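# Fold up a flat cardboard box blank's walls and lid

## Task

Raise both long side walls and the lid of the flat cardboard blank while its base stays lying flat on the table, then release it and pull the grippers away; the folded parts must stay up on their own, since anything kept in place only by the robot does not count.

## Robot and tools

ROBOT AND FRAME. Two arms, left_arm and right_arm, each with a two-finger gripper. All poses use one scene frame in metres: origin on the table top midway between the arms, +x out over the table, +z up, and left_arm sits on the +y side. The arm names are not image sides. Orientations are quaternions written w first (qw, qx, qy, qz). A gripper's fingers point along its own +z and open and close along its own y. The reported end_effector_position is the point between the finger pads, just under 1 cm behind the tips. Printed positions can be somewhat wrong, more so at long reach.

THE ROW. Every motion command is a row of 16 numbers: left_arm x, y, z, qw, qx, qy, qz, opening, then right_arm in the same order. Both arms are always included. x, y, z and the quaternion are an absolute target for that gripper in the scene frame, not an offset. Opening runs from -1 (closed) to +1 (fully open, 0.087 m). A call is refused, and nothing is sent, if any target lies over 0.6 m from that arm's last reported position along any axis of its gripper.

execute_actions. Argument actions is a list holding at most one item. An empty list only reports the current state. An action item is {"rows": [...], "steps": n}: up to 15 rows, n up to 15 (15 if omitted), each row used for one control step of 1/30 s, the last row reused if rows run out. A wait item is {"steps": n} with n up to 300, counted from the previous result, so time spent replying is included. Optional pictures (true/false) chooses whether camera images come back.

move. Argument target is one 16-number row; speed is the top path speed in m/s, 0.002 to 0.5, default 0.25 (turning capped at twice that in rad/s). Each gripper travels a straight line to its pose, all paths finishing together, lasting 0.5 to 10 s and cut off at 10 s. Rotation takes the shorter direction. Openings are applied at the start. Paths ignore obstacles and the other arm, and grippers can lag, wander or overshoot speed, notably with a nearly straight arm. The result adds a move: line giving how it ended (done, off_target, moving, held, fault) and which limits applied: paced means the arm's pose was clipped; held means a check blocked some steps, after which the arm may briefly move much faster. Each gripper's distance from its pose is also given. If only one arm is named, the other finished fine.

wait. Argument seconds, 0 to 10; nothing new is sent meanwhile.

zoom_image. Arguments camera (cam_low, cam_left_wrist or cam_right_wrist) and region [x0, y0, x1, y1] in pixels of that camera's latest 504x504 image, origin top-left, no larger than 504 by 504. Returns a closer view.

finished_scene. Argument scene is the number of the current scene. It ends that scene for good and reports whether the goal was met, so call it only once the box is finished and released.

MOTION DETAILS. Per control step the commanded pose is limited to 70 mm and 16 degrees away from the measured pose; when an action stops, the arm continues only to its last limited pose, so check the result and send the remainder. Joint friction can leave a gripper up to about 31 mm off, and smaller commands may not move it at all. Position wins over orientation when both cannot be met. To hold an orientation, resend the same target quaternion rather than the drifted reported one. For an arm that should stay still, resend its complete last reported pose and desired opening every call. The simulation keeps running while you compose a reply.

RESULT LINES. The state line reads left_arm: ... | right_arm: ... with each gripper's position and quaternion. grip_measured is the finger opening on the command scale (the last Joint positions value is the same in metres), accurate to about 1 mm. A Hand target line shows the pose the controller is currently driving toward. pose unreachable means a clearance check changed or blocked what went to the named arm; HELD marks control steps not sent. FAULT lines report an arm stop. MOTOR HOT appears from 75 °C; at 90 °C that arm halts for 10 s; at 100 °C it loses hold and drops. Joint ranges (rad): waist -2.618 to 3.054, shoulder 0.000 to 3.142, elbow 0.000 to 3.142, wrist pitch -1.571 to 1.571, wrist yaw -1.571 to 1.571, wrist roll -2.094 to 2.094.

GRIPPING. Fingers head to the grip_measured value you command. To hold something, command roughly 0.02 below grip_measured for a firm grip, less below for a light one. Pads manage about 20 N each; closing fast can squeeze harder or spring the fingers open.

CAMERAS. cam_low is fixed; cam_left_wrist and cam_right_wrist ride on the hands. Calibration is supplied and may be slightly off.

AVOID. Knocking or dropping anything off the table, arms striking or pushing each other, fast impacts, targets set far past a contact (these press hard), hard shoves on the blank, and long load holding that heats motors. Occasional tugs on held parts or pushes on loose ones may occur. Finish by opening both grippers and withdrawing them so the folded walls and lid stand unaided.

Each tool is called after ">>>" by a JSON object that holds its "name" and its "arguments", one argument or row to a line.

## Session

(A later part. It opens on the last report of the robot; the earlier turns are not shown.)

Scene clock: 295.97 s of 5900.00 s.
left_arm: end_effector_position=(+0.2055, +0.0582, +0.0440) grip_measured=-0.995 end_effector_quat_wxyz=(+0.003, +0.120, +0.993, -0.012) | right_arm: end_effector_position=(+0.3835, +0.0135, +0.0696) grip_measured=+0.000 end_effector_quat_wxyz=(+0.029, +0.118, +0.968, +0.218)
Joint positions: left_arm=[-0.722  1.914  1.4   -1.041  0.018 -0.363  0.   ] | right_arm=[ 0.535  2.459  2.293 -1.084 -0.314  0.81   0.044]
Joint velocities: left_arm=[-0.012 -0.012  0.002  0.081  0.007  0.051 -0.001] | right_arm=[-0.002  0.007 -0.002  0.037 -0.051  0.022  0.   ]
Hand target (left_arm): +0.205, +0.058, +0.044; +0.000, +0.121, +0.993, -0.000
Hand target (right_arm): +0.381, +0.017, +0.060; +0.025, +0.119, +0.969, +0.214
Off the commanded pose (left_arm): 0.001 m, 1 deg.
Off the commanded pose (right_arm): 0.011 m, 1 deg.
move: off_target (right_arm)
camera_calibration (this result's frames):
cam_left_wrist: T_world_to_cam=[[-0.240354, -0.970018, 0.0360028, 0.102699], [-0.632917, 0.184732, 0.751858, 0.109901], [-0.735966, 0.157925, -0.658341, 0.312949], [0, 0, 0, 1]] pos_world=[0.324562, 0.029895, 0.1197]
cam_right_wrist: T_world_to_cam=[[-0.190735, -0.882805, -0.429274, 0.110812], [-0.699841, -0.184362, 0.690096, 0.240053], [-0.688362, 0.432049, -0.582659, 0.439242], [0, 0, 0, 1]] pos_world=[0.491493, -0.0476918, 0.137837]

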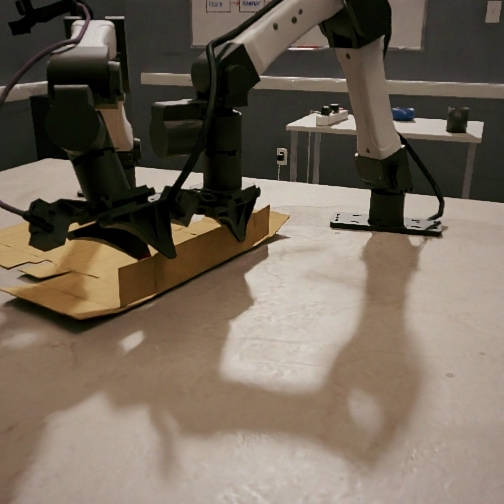

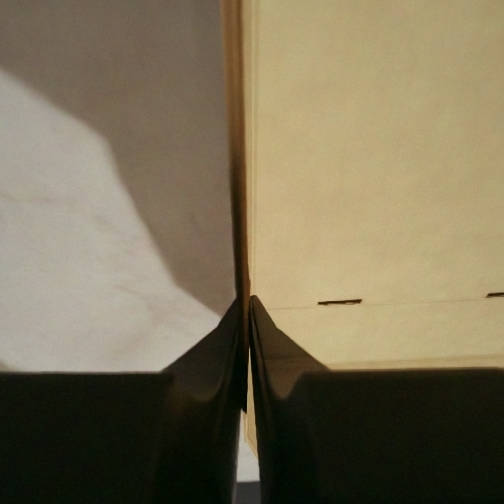

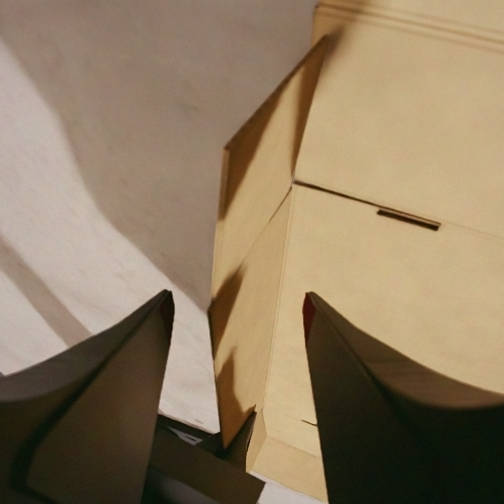

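>>> {"name": "move", "arguments": {
  "target": [0.205,0.058,0.044,0,-0.121,-0.993,0,-1,0.382,0.022,0.045,-0.026,-0.119,-0.969,-0.214,0],
  "speed": 0.04
}}

>>> {"name": "move", "arguments": {
  "target": [0.205,0.058,0.044,0,-0.121,-0.993,0,-1,0.382,0.015,0.055,-0.026,-0.119,-0.969,-0.214,-1],
  "speed": 0.04
}}

>>> {"name": "move", "arguments": {
  "target": [0.205,0.058,0.044,0,-0.121,-0.993,0,0.2,0.382,0.015,0.055,-0.026,-0.119,-0.969,-0.214,-1]
}}

>>> {"name": "move", "arguments": {
  "target": [0.2,0.1,0.15,0,-0.121,-0.993,0,0.2,0.382,0.015,0.055,-0.026,-0.119,-0.969,-0.214,-1],
  "speed": 0.15
}}

Scene clock: 304.53 s of 5900.00 s.
left_arm: end_effector_position=(+0.2055, +0.0582, +0.0440) grip_measured=-0.995 end_effector_quat_wxyz=(+0.003, +0.120, +0.993, -0.012) | right_arm: end_effector_position=(+0.3850, +0.0186, +0.0536) grip_measured=+0.000 end_effector_quat_wxyz=(+0.029, +0.118, +0.968, +0.218)
Joint positions: left_arm=[-0.722  1.914  1.4   -1.041  0.018 -0.363  0.   ] | right_arm=[ 0.543  2.479  2.265 -1.035 -0.31   0.818  0.044]
Joint velocities: left_arm=[ 0.002 -0.002  0.007  0.022  0.066 -0.022 -0.   ] | right_arm=[-0.012 -0.012 -0.007  0.095 -0.051 -0.022  0.001]
Hand target (left_arm): +0.205, +0.058, +0.044; +0.000, +0.121, +0.993, -0.000
Hand target (right_arm): +0.382, +0.022, +0.045; +0.026, +0.119, +0.969, +0.214
Off the commanded pose (left_arm): 0.001 m, 1 deg.
Off the commanded pose (right_arm): 0.010 m, 1 deg.
After step 90, 4.53 s passed at rest.
move: done
camera_calibration (this result's frames):
cam_left_wrist: T_world_to_cam=[[-0.240354, -0.970018, 0.0360028, 0.102699], [-0.632917, 0.184732, 0.751858, 0.109901], [-0.735966, 0.157925, -0.658341, 0.312949], [0, 0, 0, 1]] pos_world=[0.324562, 0.029895, 0.1197]
cam_right_wrist: T_world_to_cam=[[-0.191107, -0.883161, -0.428374, 0.108857], [-0.699602, -0.183563, 0.690552, 0.252984], [-0.688502, 0.431661, -0.582781, 0.428758], [0, 0, 0, 1]] pos_world=[0.492992, -0.0425014, 0.121805]

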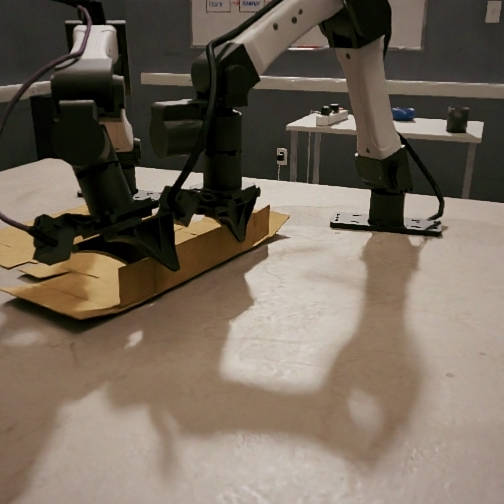

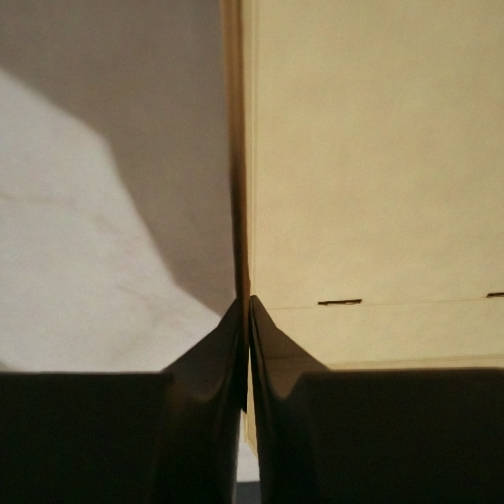

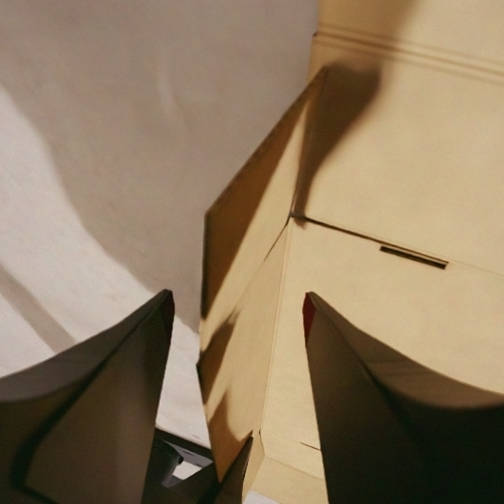

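Scene clock: 305.23 s of 5900.00 s.
left_arm: end_effector_position=(+0.2059, +0.0591, +0.0437) grip_measured=-0.994 end_effector_quat_wxyz=(+0.006, +0.126, +0.992, -0.005) | right_arm: end_effector_position=(+0.3847, +0.0184, +0.0534) grip_measured=-0.774 end_effector_quat_wxyz=(+0.029, +0.119, +0.969, +0.217)
Joint positions: left_arm=[-0.729  1.914  1.4   -1.041  0.002 -0.356  0.   ] | right_arm=[ 0.543  2.479  2.265 -1.037 -0.309  0.819  0.01 ]
Joint velocities: left_arm=[ 0.017  0.002  0.002 -0.007 -0.051  0.007  0.001] | right_arm=[ 0.017  0.007 -0.007  0.037  0.007 -0.037  0.001]
Hand target (left_arm): +0.205, +0.058, +0.044; +0.000, +0.121, +0.993, -0.000
Hand target (right_arm): +0.382, +0.015, +0.055; +0.026, +0.119, +0.969, +0.214
Off the commanded pose (left_arm): 0.001 m, 1 deg.
Off the commanded pose (right_arm): 0.005 m, 0 deg.
move: done
camera_calibration (this result's frames):
cam_left_wrist: T_world_to_cam=[[-0.252934, -0.967242, 0.0216351, 0.106776], [-0.637187, 0.183369, 0.748578, 0.111284], [-0.728023, 0.175555, -0.662694, 0.310449], [0, 0, 0, 1]] pos_world=[0.32393, 0.0283714, 0.120118]
cam_right_wrist: T_world_to_cam=[[-0.193107, -0.883862, -0.426026, 0.109154], [-0.698943, -0.180814, 0.691943, 0.252498], [-0.688613, 0.431387, -0.582852, 0.428586], [0, 0, 0, 1]] pos_world=[0.49269, -0.0427543, 0.121591]

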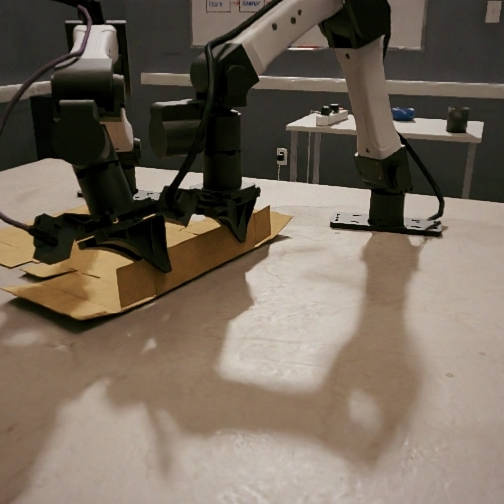

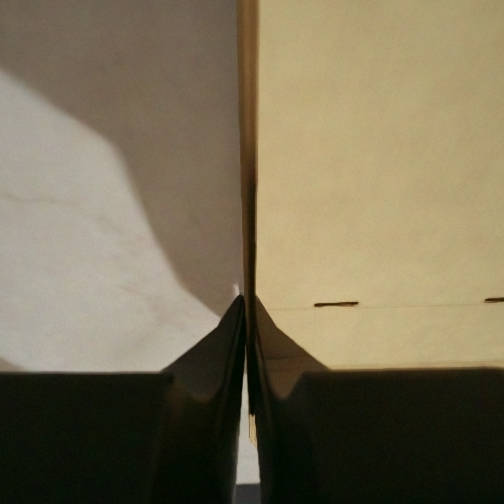

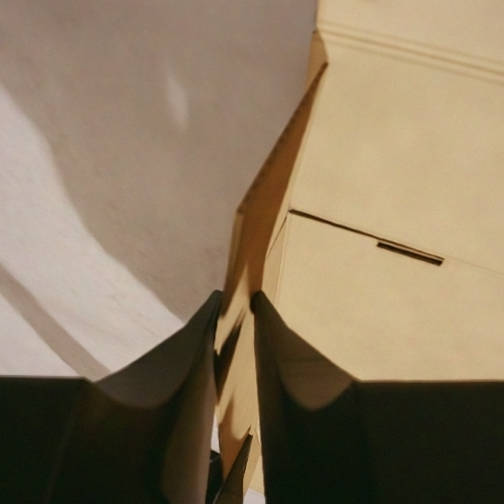

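Scene clock: 305.93 s of 5900.00 s.
left_arm: end_effector_position=(+0.2058, +0.0590, +0.0437) grip_measured=+0.200 end_effector_quat_wxyz=(+0.006, +0.124, +0.992, -0.005) | right_arm: end_effector_position=(+0.3842, +0.0169, +0.0526) grip_measured=-0.974 end_effector_quat_wxyz=(+0.028, +0.119, +0.969, +0.213)
Joint positions: left_arm=[-0.729  1.914  1.4   -1.041  0.002 -0.361  0.052] | right_arm=[ 0.543  2.479  2.265 -1.043 -0.302  0.819  0.001]
Joint velocities: left_arm=[-0.007 -0.012  0.012 -0.051  0.081 -0.007 -0.   ] | right_arm=[-0.012  0.007 -0.012 -0.095 -0.037 -0.037  0.   ]
Hand target (left_arm): +0.205, +0.058, +0.044; +0.000, +0.121, +0.993, -0.000
Hand target (right_arm): +0.382, +0.015, +0.055; +0.026, +0.119, +0.969, +0.214
Off the commanded pose (left_arm): 0.001 m, 1 deg.
Off the commanded pose (right_arm): 0.004 m, 0 deg.
move: done
camera_calibration (this result's frames):
cam_left_wrist: T_world_to_cam=[[-0.248866, -0.968298, 0.0215608, 0.105862], [-0.637682, 0.180567, 0.748838, 0.111472], [-0.728991, 0.172611, -0.662403, 0.31075], [0, 0, 0, 1]] pos_world=[0.323964, 0.0287392, 0.120085]
cam_right_wrist: T_world_to_cam=[[-0.19491, -0.886992, -0.418635, 0.107815], [-0.69796, -0.174444, 0.694565, 0.251764], [-0.689102, 0.427569, -0.585084, 0.428783], [0, 0, 0, 1]] pos_world=[0.492211, -0.0437846, 0.121142]

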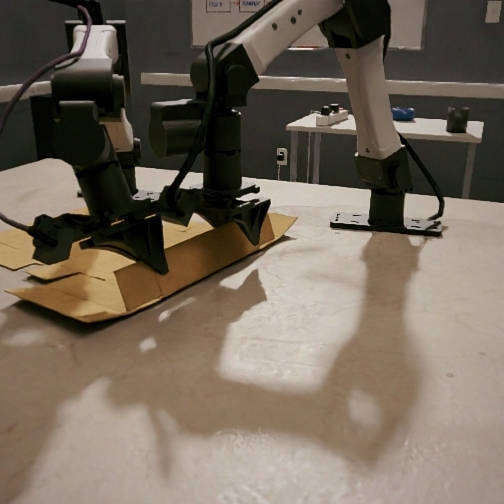

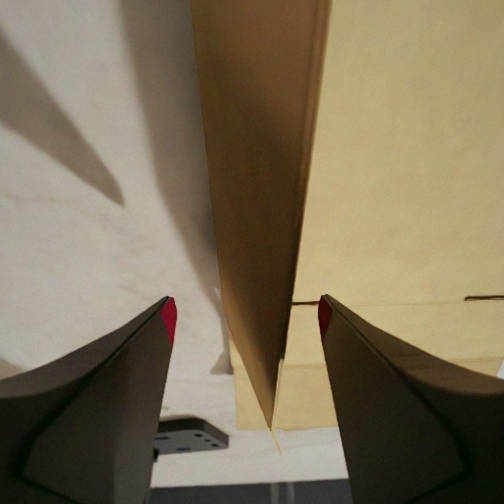

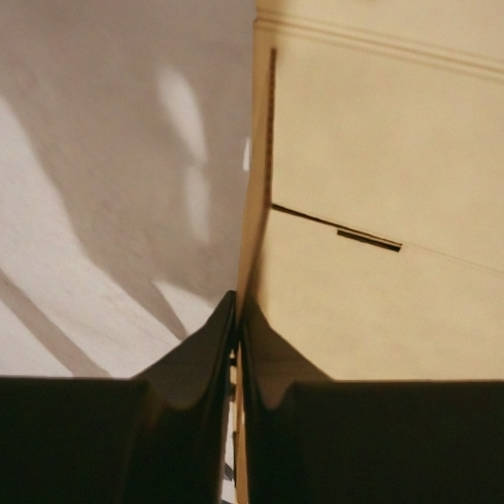

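Scene clock: 307.33 s of 5900.00 s.
left_arm: end_effector_position=(+0.1963, +0.0978, +0.1388) grip_measured=+0.200 end_effector_quat_wxyz=(-0.010, +0.121, +0.993, +0.003) | right_arm: end_effector_position=(+0.3842, +0.0169, +0.0526) grip_measured=-0.974 end_effector_quat_wxyz=(+0.029, +0.119, +0.969, +0.213)
Joint positions: left_arm=[-0.647  1.799  1.626 -1.417  0.002 -0.286  0.052] | right_arm=[ 0.543  2.479  2.265 -1.043 -0.302  0.819  0.001]
Joint velocities: left_arm=[ 0.012  0.002  0.012 -0.022  0.022 -0.066 -0.001] | right_arm=[-0.022 -0.002 -0.002 -0.037  0.007  0.051 -0.001]
Hand target (left_arm): +0.198, +0.101, +0.149; +0.001, +0.121, +0.993, +0.001
Hand target (right_arm): +0.382, +0.015, +0.055; +0.026, +0.119, +0.969, +0.214
Off the commanded pose (left_arm): 0.012 m, 1 deg.
Off the commanded pose (right_arm): 0.004 m, 0 deg.
move: off_target (left_arm)
camera_calibration (this result's frames):
cam_left_wrist: T_world_to_cam=[[-0.241741, -0.970283, 0.0105975, 0.139324], [-0.616207, 0.161943, 0.770755, 0.0218167], [-0.749566, 0.179793, -0.637044, 0.359875], [0, 0, 0, 1]] pos_world=[0.316874, 0.0669474, 0.210964]
cam_right_wrist: T_world_to_cam=[[-0.194939, -0.8871, -0.418392, 0.107768], [-0.698107, -0.174143, 0.694493, 0.251859], [-0.688945, 0.427466, -0.585344, 0.428767], [0, 0, 0, 1]] pos_world=[0.49223, -0.0438233, 0.121151]

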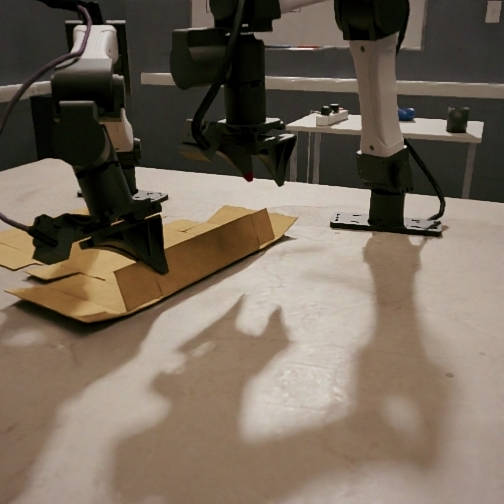

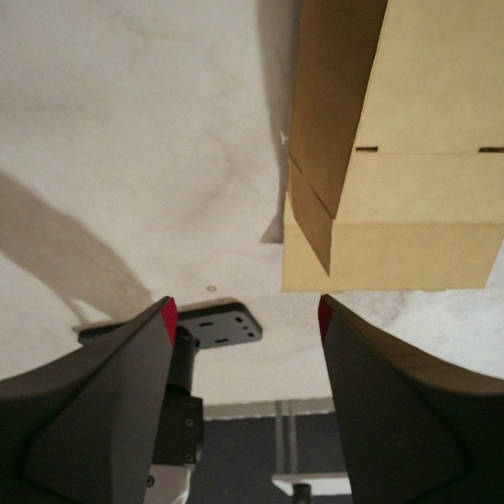

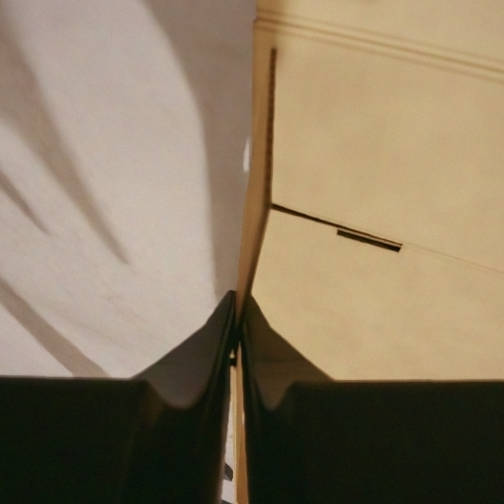

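>>> {"name": "move", "arguments": {
  "target": [0.237,0.021,0.1,0,-0.121,-0.993,0,-1,0.38,0.001,0.042,-0.056,-0.108,-0.881,-0.459,-1],
  "speed": 0.1
}}

>>> {"name": "move", "arguments": {
  "target": [0.237,0.021,0.04,0,-0.121,-0.993,0,-1,0.38,0.001,0.042,-0.056,-0.108,-0.881,-0.459,-1],
  "speed": 0.05
}}

Scene clock: 316.40 s of 5900.00 s.
left_arm: end_effector_position=(+0.2305, +0.0300, +0.1012) grip_measured=-1.000 end_effector_quat_wxyz=(-0.014, +0.121, +0.993, +0.006) | right_arm: end_effector_position=(+0.3793, +0.0030, +0.0379) grip_measured=-0.973 end_effector_quat_wxyz=(+0.052, +0.103, +0.885, +0.451)
Joint positions: left_arm=[-0.753  2.077  1.857 -1.381  0.002 -0.39   0.   ] | right_arm=[ 0.41   2.239  1.494 -0.149 -0.717  0.886  0.001]
Joint velocities: left_arm=[0.012 0.002 0.007 0.022 0.022 0.007 0.   ] | right_arm=[ 0.002  0.002 -0.012  0.066 -0.007  0.037 -0.   ]
Hand target (left_arm): +0.236, +0.020, +0.102; -0.001, +0.121, +0.993, -0.001
Hand target (right_arm): +0.379, +0.001, +0.041; +0.055, +0.106, +0.881, +0.458
Off the commanded pose (left_arm): 0.011 m, 2 deg.
Off the commanded pose (right_arm): 0.005 m, 1 deg.
After step 90, 3.03 s passed at rest.
move: off_target (left_arm)
camera_calibration (this result's frames):
cam_left_wrist: T_world_to_cam=[[-0.242823, -0.970061, 0.00436497, 0.0830729], [-0.60983, 0.156147, 0.776998, 0.0809416], [-0.754417, 0.186011, -0.629488, 0.373932], [0, 0, 0, 1]] pos_world=[0.351633, -0.0016086, 0.172131]
cam_right_wrist: T_world_to_cam=[[-0.111573, -0.577818, -0.808503, 0.0705948], [-0.760587, -0.473966, 0.443693, 0.290262], [-0.639577, 0.664442, -0.386599, 0.395795], [0, 0, 0, 1]] pos_world=[0.481788, -0.0846175, 0.0813031]

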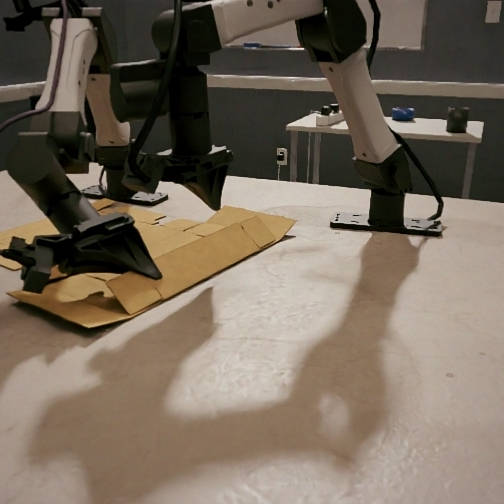

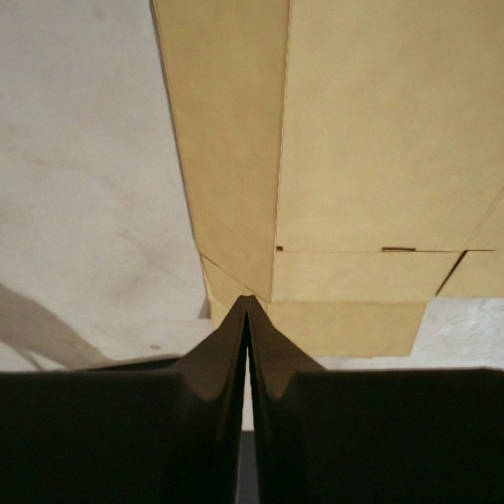

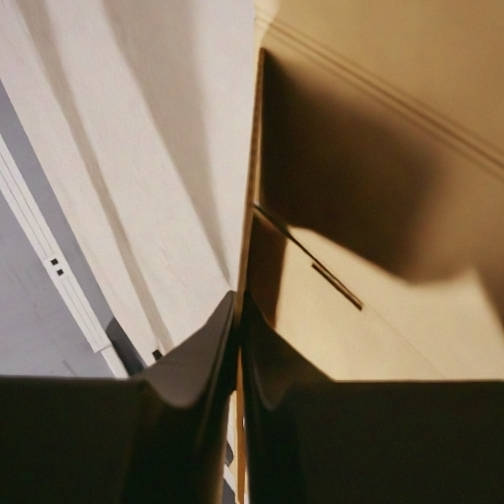

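Scene clock: 317.93 s of 5900.00 s.
left_arm: end_effector_position=(+0.2396, +0.0236, +0.0562) grip_measured=-1.000 end_effector_quat_wxyz=(+0.004, +0.120, +0.993, -0.003) | right_arm: end_effector_position=(+0.3831, +0.0010, +0.0374) grip_measured=-0.976 end_effector_quat_wxyz=(+0.058, +0.109, +0.885, +0.448)
Joint positions: left_arm=[-0.753  2.092  1.707 -1.176  0.001 -0.393  0.   ] | right_arm=[ 0.406  2.239  1.494 -0.143 -0.704  0.893  0.001]
Joint velocities: left_arm=[ 0.007  0.007  0.002 -0.051  0.022 -0.007  0.   ] | right_arm=[-0.017 -0.002 -0.002  0.007  0.007  0.051  0.   ]
Hand target (left_arm): +0.238, +0.021, +0.040; -0.001, +0.121, +0.993, +0.000
Hand target (right_arm): +0.380, +0.001, +0.042; +0.056, +0.107, +0.881, +0.458
Off the commanded pose (left_arm): 0.017 m, 1 deg.
Off the commanded pose (right_arm): 0.006 m, 1 deg.
move: off_target (left_arm)
camera_calibration (this result's frames):
cam_left_wrist: T_world_to_cam=[[-0.241009, -0.970346, 0.0185564, 0.0780004], [-0.636292, 0.172418, 0.751934, 0.129803], [-0.732835, 0.169415, -0.658978, 0.35053], [0, 0, 0, 1]] pos_world=[0.358272, -0.00607814, 0.13194]
cam_right_wrist: T_world_to_cam=[[-0.11689, -0.580545, -0.805794, 0.0713952], [-0.770061, -0.459391, 0.442681, 0.296154], [-0.627171, 0.672255, -0.393357, 0.394795], [0, 0, 0, 1]] pos_world=[0.484006, -0.0879049, 0.0817236]

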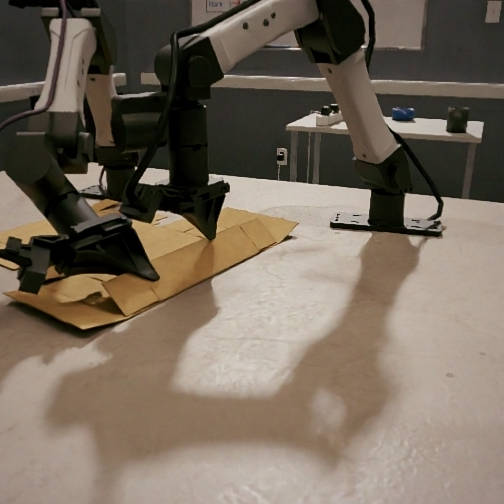

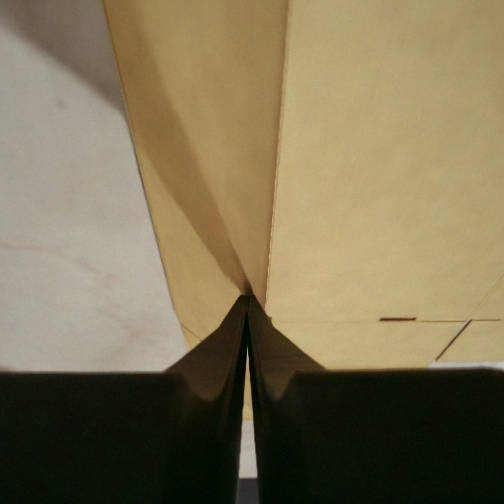

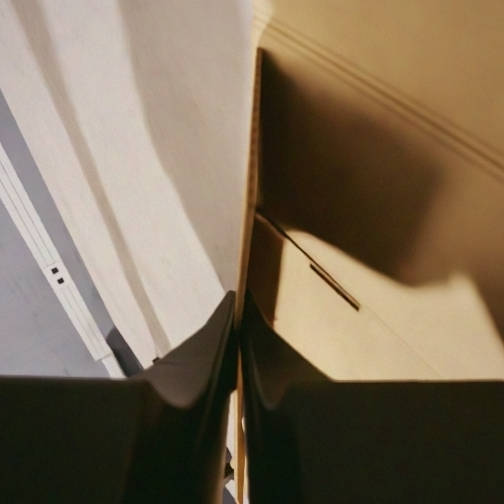

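Right opens slightly and withdraws along its axis; left presses.

>>> {"name": "move", "arguments": {
  "target": [0.237,0.024,0.03,0,-0.121,-0.993,0,-1,0.38,0.001,0.045,-0.056,-0.108,-0.881,-0.459,-0.7],
  "speed": 0.05
}}

>>> {"name": "move", "arguments": {
  "target": [0.237,0.024,0.015,0,-0.121,-0.993,0,-1,0.365,-0.06,0.085,-0.056,-0.108,-0.881,-0.459,-0.7],
  "speed": 0.05
}}

Scene clock: 326.73 s of 5900.00 s.
left_arm: end_effector_position=(+0.2390, +0.0235, +0.0487) grip_measured=-1.000 end_effector_quat_wxyz=(+0.005, +0.119, +0.993, -0.004) | right_arm: end_effector_position=(+0.3820, +0.0016, +0.0383) grip_measured=-0.700 end_effector_quat_wxyz=(+0.056, +0.107, +0.884, +0.451)
Joint positions: left_arm=[-0.753  2.092  1.677 -1.143  0.002 -0.395  0.   ] | right_arm=[ 0.406  2.239  1.494 -0.143 -0.712  0.893  0.013]
Joint velocities: left_arm=[ 0.007 -0.017  0.002 -0.037 -0.007 -0.022  0.   ] | right_arm=[-0.002  0.002 -0.007 -0.081 -0.051 -0.007 -0.   ]
Hand target (left_arm): +0.237, +0.024, +0.031; -0.001, +0.121, +0.993, +0.000
Hand target (right_arm): +0.380, +0.001, +0.045; +0.056, +0.108, +0.880, +0.458
Off the commanded pose (left_arm): 0.019 m, 1 deg.
Off the commanded pose (right_arm): 0.007 m, 1 deg.
After step 90, 5.00 s passed at rest.
move: off_target (left_arm)
camera_calibration (this result's frames):
cam_left_wrist: T_world_to_cam=[[-0.238465, -0.970921, 0.0211574, 0.0772233], [-0.637903, 0.173026, 0.750428, 0.135554], [-0.732267, 0.165454, -0.660614, 0.345251], [0, 0, 0, 1]] pos_world=[0.357701, -0.0055999, 0.12472]
cam_right_wrist: T_world_to_cam=[[-0.115813, -0.576296, -0.808993, 0.072051], [-0.766521, -0.466126, 0.441783, 0.293921], [-0.631691, 0.671275, -0.387759, 0.395615], [0, 0, 0, 1]] pos_world=[0.483548, -0.0870395, 0.0818427]

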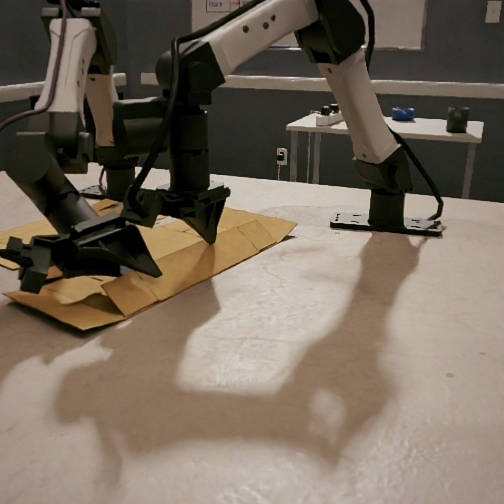

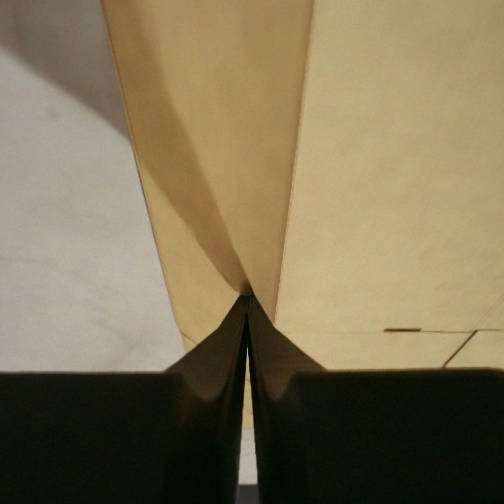

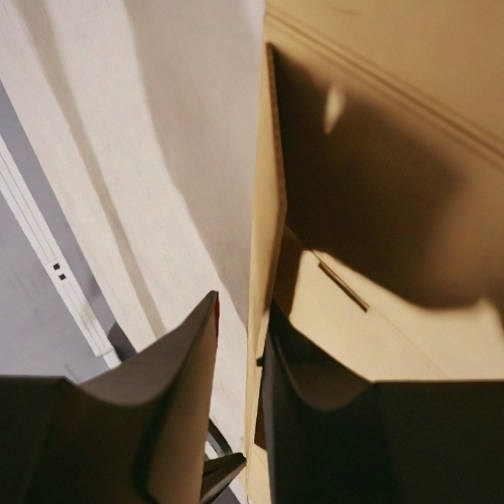

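Scene clock: 328.67 s of 5900.00 s.
left_arm: end_effector_position=(+0.2381, +0.0178, +0.0387) grip_measured=-1.000 end_effector_quat_wxyz=(+0.006, +0.119, +0.993, -0.021) | right_arm: end_effector_position=(+0.3682, -0.0548, +0.0796) grip_measured=-0.700 end_effector_quat_wxyz=(+0.057, +0.109, +0.881, +0.457)
Joint positions: left_arm=[-0.753  2.092  1.637 -1.084  0.031 -0.395  0.   ] | right_arm=[ 0.291  2.069  1.402 -0.291 -0.788  0.782  0.013]
Joint velocities: left_arm=[-0.002 -0.022 -0.007  0.037  0.022 -0.007  0.   ] | right_arm=[-0.012  0.032 -0.012 -0.022 -0.037 -0.007  0.001]
Hand target (left_arm): +0.237, +0.024, +0.016; -0.001, +0.121, +0.993, +0.000
Hand target (right_arm): +0.364, -0.060, +0.084; +0.057, +0.108, +0.880, +0.459
Off the commanded pose (left_arm): 0.025 m, 3 deg.
Off the commanded pose (right_arm): 0.008 m, 0 deg.
move: off_target (left_arm)
camera_calibration (this result's frames):
cam_left_wrist: T_world_to_cam=[[-0.239006, -0.969464, 0.0549136, 0.0705392], [-0.635988, 0.199025, 0.745592, 0.142698], [-0.733754, 0.143276, -0.664136, 0.339829], [0, 0, 0, 1]] pos_world=[0.356964, -0.00870467, 0.115424]
cam_right_wrist: T_world_to_cam=[[-0.117086, -0.564982, -0.816754, 0.0730446], [-0.769343, -0.468462, 0.434344, 0.240324], [-0.628014, 0.679219, -0.379815, 0.439184], [0, 0, 0, 1]] pos_world=[0.469258, -0.144451, 0.122085]

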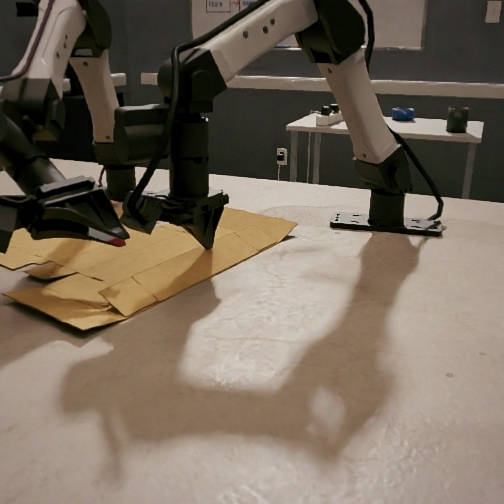

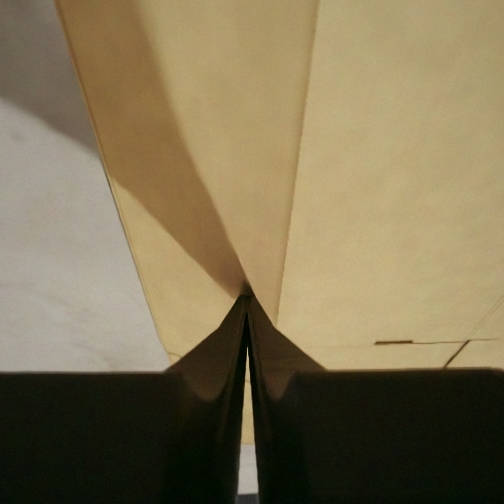

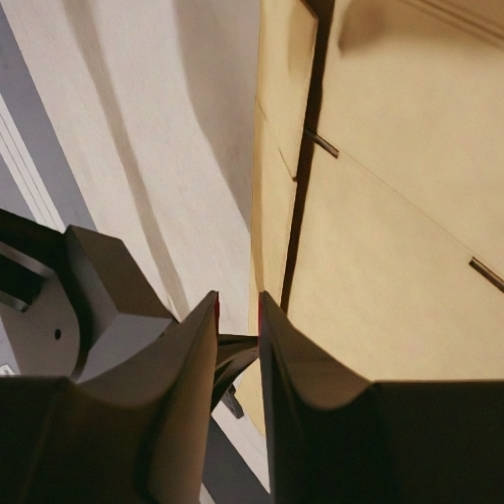

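>>> {"name": "move", "arguments": {
  "target": [0.237,0.02,-0.005,0,-0.121,-0.993,0,-1,0.34,-0.08,0.0,-0.026,-0.119,-0.969,-0.214,-1],
  "speed": 0.05
}}

>>> {"name": "move", "arguments": {
  "target": [0.245,0.07,0.12,0,-0.121,-0.993,0,-1,0.34,-0.08,0.0,-0.026,-0.119,-0.969,-0.214,-1],
  "speed": 0.04
}}

Scene clock: 339.63 s of 5900.00 s.
left_arm: end_effector_position=(+0.2377, +0.0133, +0.0207) grip_measured=-1.000 end_effector_quat_wxyz=(+0.003, +0.121, +0.992, -0.025) | right_arm: end_effector_position=(+0.3439, -0.0768, +0.0167) grip_measured=-1.000 end_effector_quat_wxyz=(+0.035, +0.125, +0.962, +0.242)
Joint positions: left_arm=[-0.758  2.12   1.605 -1.026  0.041 -0.398  0.   ] | right_arm=[ 0.382  2.139  1.516 -0.639 -0.392  0.684  0.   ]
Joint velocities: left_arm=[ 0.002  0.002  0.017 -0.022 -0.051 -0.081  0.   ] | right_arm=[-0.012  0.002  0.017  0.037  0.007 -0.051  0.   ]
Hand target (left_arm): +0.237, +0.020, -0.004; -0.001, +0.121, +0.993, +0.000
Hand target (right_arm): +0.340, -0.079, +0.000; +0.026, +0.121, +0.969, +0.215
Off the commanded pose (left_arm): 0.027 m, 3 deg.
Off the commanded pose (right_arm): 0.017 m, 4 deg.
After step 90, 2.53 s passed at rest.
move: off_target (left_arm, right_arm)
camera_calibration (this result's frames):
cam_left_wrist: T_world_to_cam=[[-0.241875, -0.968231, 0.063452, 0.0675504], [-0.630525, 0.206543, 0.748183, 0.155297], [-0.73752, 0.140959, -0.660451, 0.329038], [0, 0, 0, 1]] pos_world=[0.356929, -0.013052, 0.0968364]
cam_right_wrist: T_world_to_cam=[[-0.19919, -0.85785, -0.473727, 0.00641427], [-0.712375, -0.205203, 0.671128, 0.235262], [-0.672937, 0.471154, -0.570236, 0.417679], [0, 0, 0, 1]] pos_world=[0.449944, -0.143012, 0.0833231]

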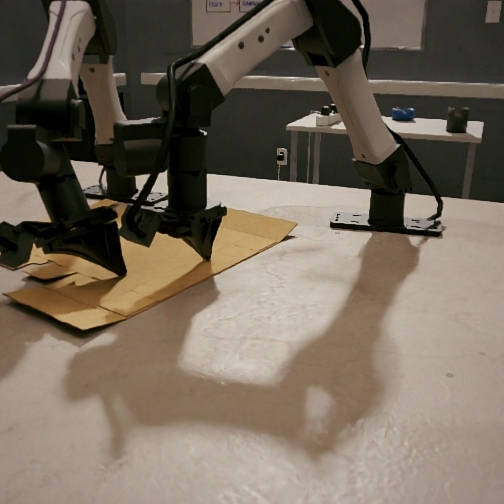

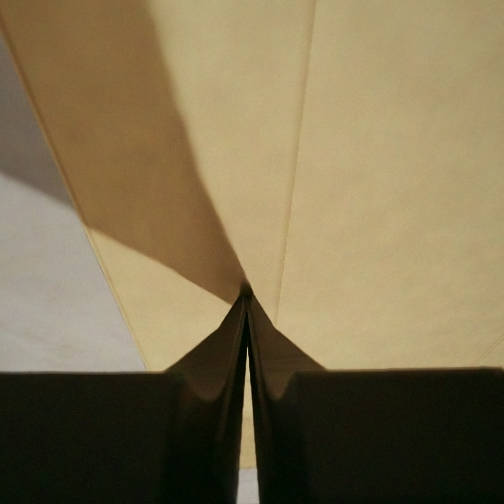

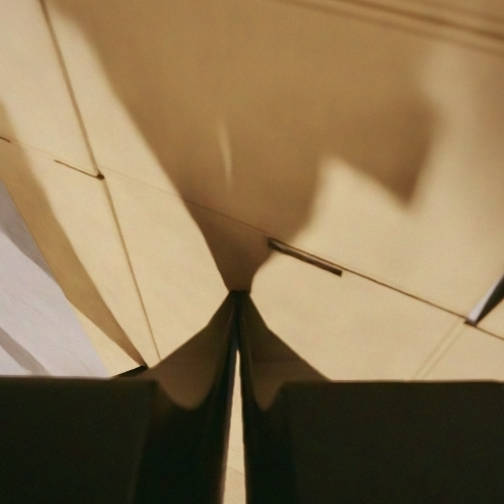

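Scene clock: 342.90 s of 5900.00 s.
left_arm: end_effector_position=(+0.2399, +0.0673, +0.1050) grip_measured=-1.000 end_effector_quat_wxyz=(-0.014, +0.121, +0.993, +0.004) | right_arm: end_effector_position=(+0.3436, -0.0765, +0.0169) grip_measured=-1.000 end_effector_quat_wxyz=(+0.034, +0.124, +0.961, +0.243)
Joint positions: left_arm=[-0.658  2.019  1.786 -1.366  0.004 -0.296  0.   ] | right_arm=[ 0.382  2.139  1.516 -0.639 -0.394  0.684  0.   ]
Joint velocities: left_arm=[ 0.002 -0.007  0.002  0.007  0.022  0.051  0.   ] | right_arm=[ 0.002 -0.012 -0.012  0.007 -0.022 -0.037  0.   ]
Hand target (left_arm): +0.243, +0.071, +0.119; +0.001, +0.121, +0.993, +0.001
Hand target (right_arm): +0.340, -0.080, +0.001; +0.026, +0.119, +0.969, +0.215
Off the commanded pose (left_arm): 0.016 m, 2 deg.
Off the commanded pose (right_arm): 0.018 m, 4 deg.
move: off_target (left_arm, right_arm)
camera_calibration (this result's frames):
cam_left_wrist: T_world_to_cam=[[-0.241987, -0.97023, 0.0097879, 0.120785], [-0.609886, 0.159943, 0.776181, 0.0776714], [-0.754639, 0.181856, -0.630434, 0.376956], [0, 0, 0, 1]] pos_world=[0.361065, 0.0362146, 0.176177]
cam_right_wrist: T_world_to_cam=[[-0.198721, -0.857038, -0.475391, 0.00664875], [-0.711408, -0.207493, 0.67145, 0.234459], [-0.674098, 0.471628, -0.56847, 0.417858], [0, 0, 0, 1]] pos_world=[0.449795, -0.142727, 0.0832733]

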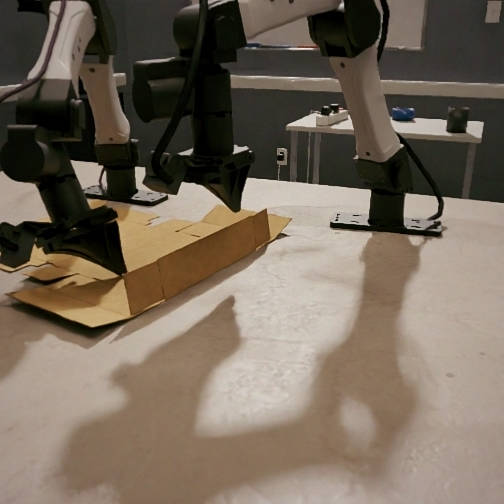

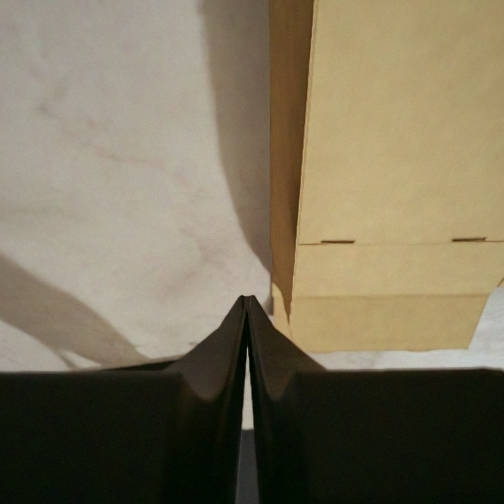

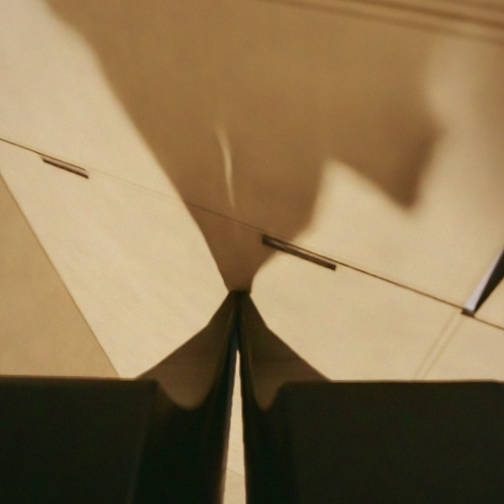

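>>> {"name": "move", "arguments": {
  "target": [0.29,0.05,0.12,0,-0.121,-0.993,0,0,0.3,-0.2,0.25,0.3,0,0.954,0,-1]
}}

>>> {"name": "move", "arguments": {
  "target": [0.29,0.05,0.04,0,-0.121,-0.993,0,0,0.3,-0.2,0.25,0.3,0,0.954,0,-1],
  "speed": 0.08
}}

Scene clock: 363.03 s of 5900.00 s.
left_arm: end_effector_position=(+0.2860, +0.0454, +0.1195) grip_measured=+0.000 end_effector_quat_wxyz=(+0.003, +0.121, +0.993, -0.004) | right_arm: end_effector_position=(+0.2975, -0.2017, +0.2363) grip_measured=-1.000 end_effector_quat_wxyz=(+0.288, +0.007, +0.958, -0.001)
Joint positions: left_arm=[-0.647  2.225  2.169 -1.507  0.004 -0.284  0.044] | right_arm=[ 0.43   1.554  1.685 -1.159  0.228  0.362  0.   ]
Joint velocities: left_arm=[-0.012 -0.002 -0.012 -0.11  -0.022  0.066 -0.001] | right_arm=[ 0.017 -0.012  0.002 -0.007  0.007 -0.081  0.   ]
Hand target (left_arm): +0.289, +0.050, +0.121; +0.000, +0.121, +0.993, -0.000
Hand target (right_arm): +0.296, -0.200, +0.247; +0.301, -0.001, +0.954, +0.001
Off the commanded pose (left_arm): 0.006 m, 1 deg.
Off the commanded pose (right_arm): 0.014 m, 2 deg.
After step 90, 14.93 s passed at rest.
move: off_target (right_arm)
camera_calibration (this result's frames):
cam_left_wrist: T_world_to_cam=[[-0.24319, -0.96977, 0.0200977, 0.109604], [-0.633378, 0.174457, 0.753921, 0.106753], [-0.734637, 0.170617, -0.656657, 0.422763], [0, 0, 0, 1]] pos_world=[0.404847, 0.0155363, 0.194924]
cam_right_wrist: T_world_to_cam=[[0.00743132, -0.999902, 0.0118783, -0.210757], [-0.954561, -0.00355433, 0.297996, 0.230077], [-0.297924, -0.013553, -0.954493, 0.451986], [0, 0, 0, 1]] pos_world=[0.355847, -0.203793, 0.365359]

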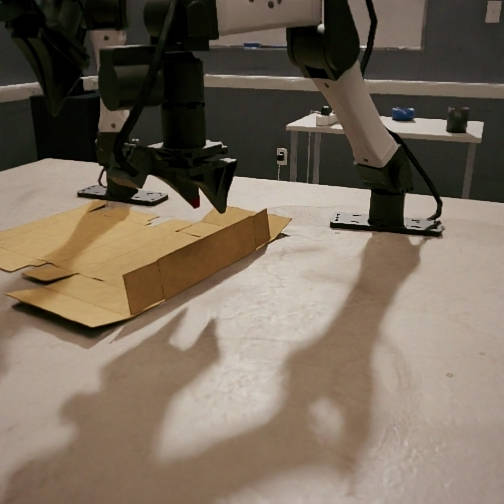

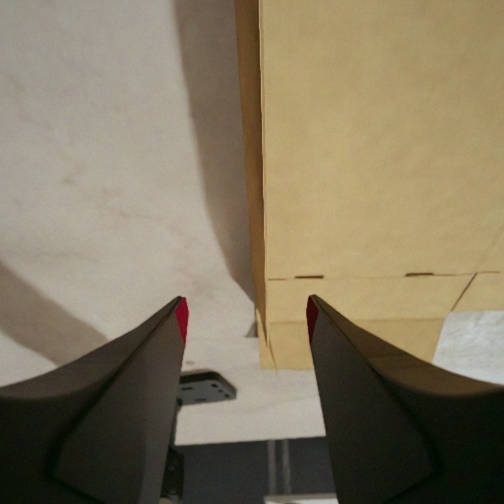

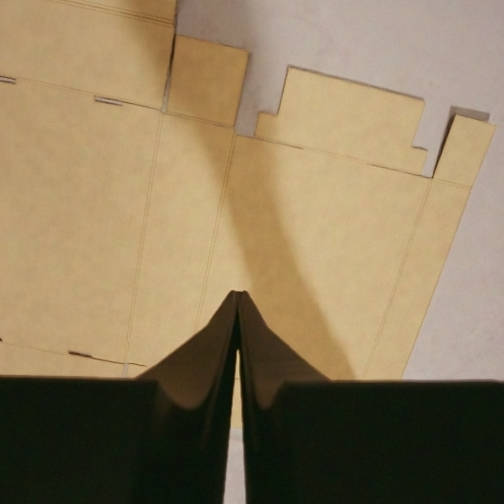

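Scene clock: 364.53 s of 5900.00 s.
left_arm: end_effector_position=(+0.2890, +0.0437, +0.0496) grip_measured=+0.000 end_effector_quat_wxyz=(+0.003, +0.122, +0.993, -0.004) | right_arm: end_effector_position=(+0.2979, -0.2016, +0.2440) grip_measured=-1.000 end_effector_quat_wxyz=(+0.294, +0.005, +0.956, +0.001)
Joint positions: left_arm=[-0.647  2.225  1.891 -1.228  0.004 -0.283  0.044] | right_arm=[ 0.43   1.554  1.713 -1.174  0.228  0.358  0.   ]
Joint velocities: left_arm=[ 0.007  0.007  0.007 -0.037 -0.037 -0.037  0.   ] | right_arm=[ 0.002 -0.012 -0.007 -0.022  0.007 -0.051  0.   ]
Hand target (left_arm): +0.292, +0.049, +0.040; -0.000, +0.121, +0.993, +0.000
Hand target (right_arm): +0.300, -0.200, +0.250; +0.300, -0.000, +0.954, +0.000
Off the commanded pose (left_arm): 0.012 m, 1 deg.
Off the commanded pose (right_arm): 0.007 m, 1 deg.
move: off_target (left_arm)
camera_calibration (this result's frames):
cam_left_wrist: T_world_to_cam=[[-0.24395, -0.969573, 0.0204102, 0.110276], [-0.633994, 0.175371, 0.753191, 0.161815], [-0.733853, 0.170801, -0.657485, 0.379165], [0, 0, 0, 1]] pos_world=[0.407742, 0.013781, 0.125167]
cam_right_wrist: T_world_to_cam=[[0.0104766, -0.999905, 0.00891638, -0.211032], [-0.958014, -0.00748177, 0.286624, 0.231157], [-0.28653, -0.0115449, -0.958002, 0.457285], [0, 0, 0, 1]] pos_world=[0.354689, -0.204003, 0.373707]

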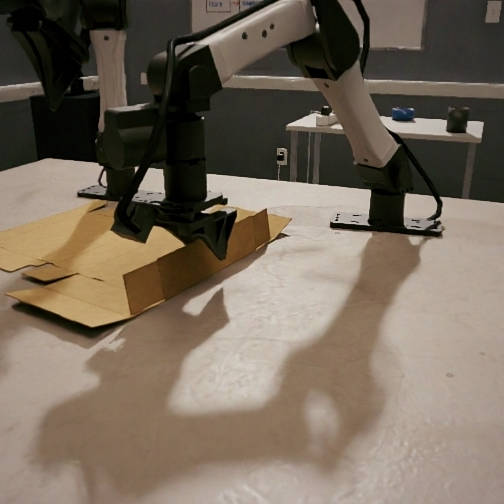

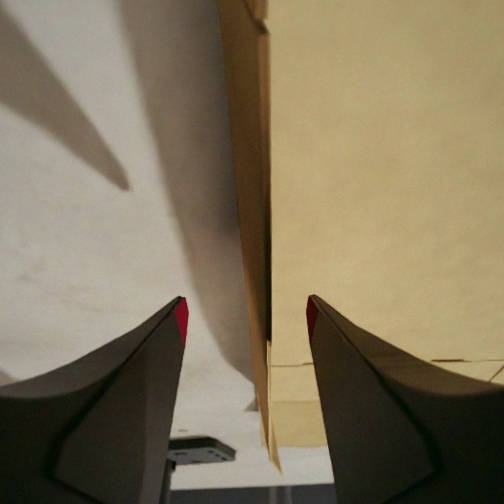

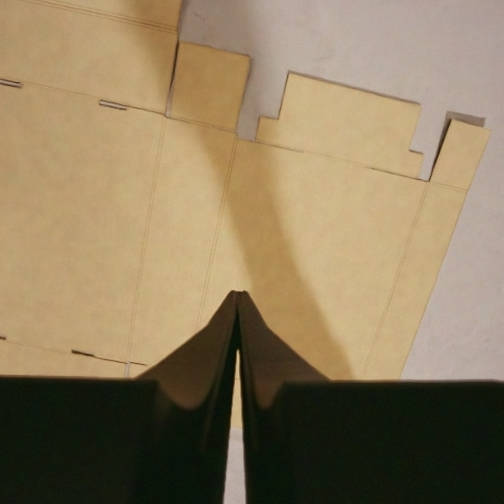

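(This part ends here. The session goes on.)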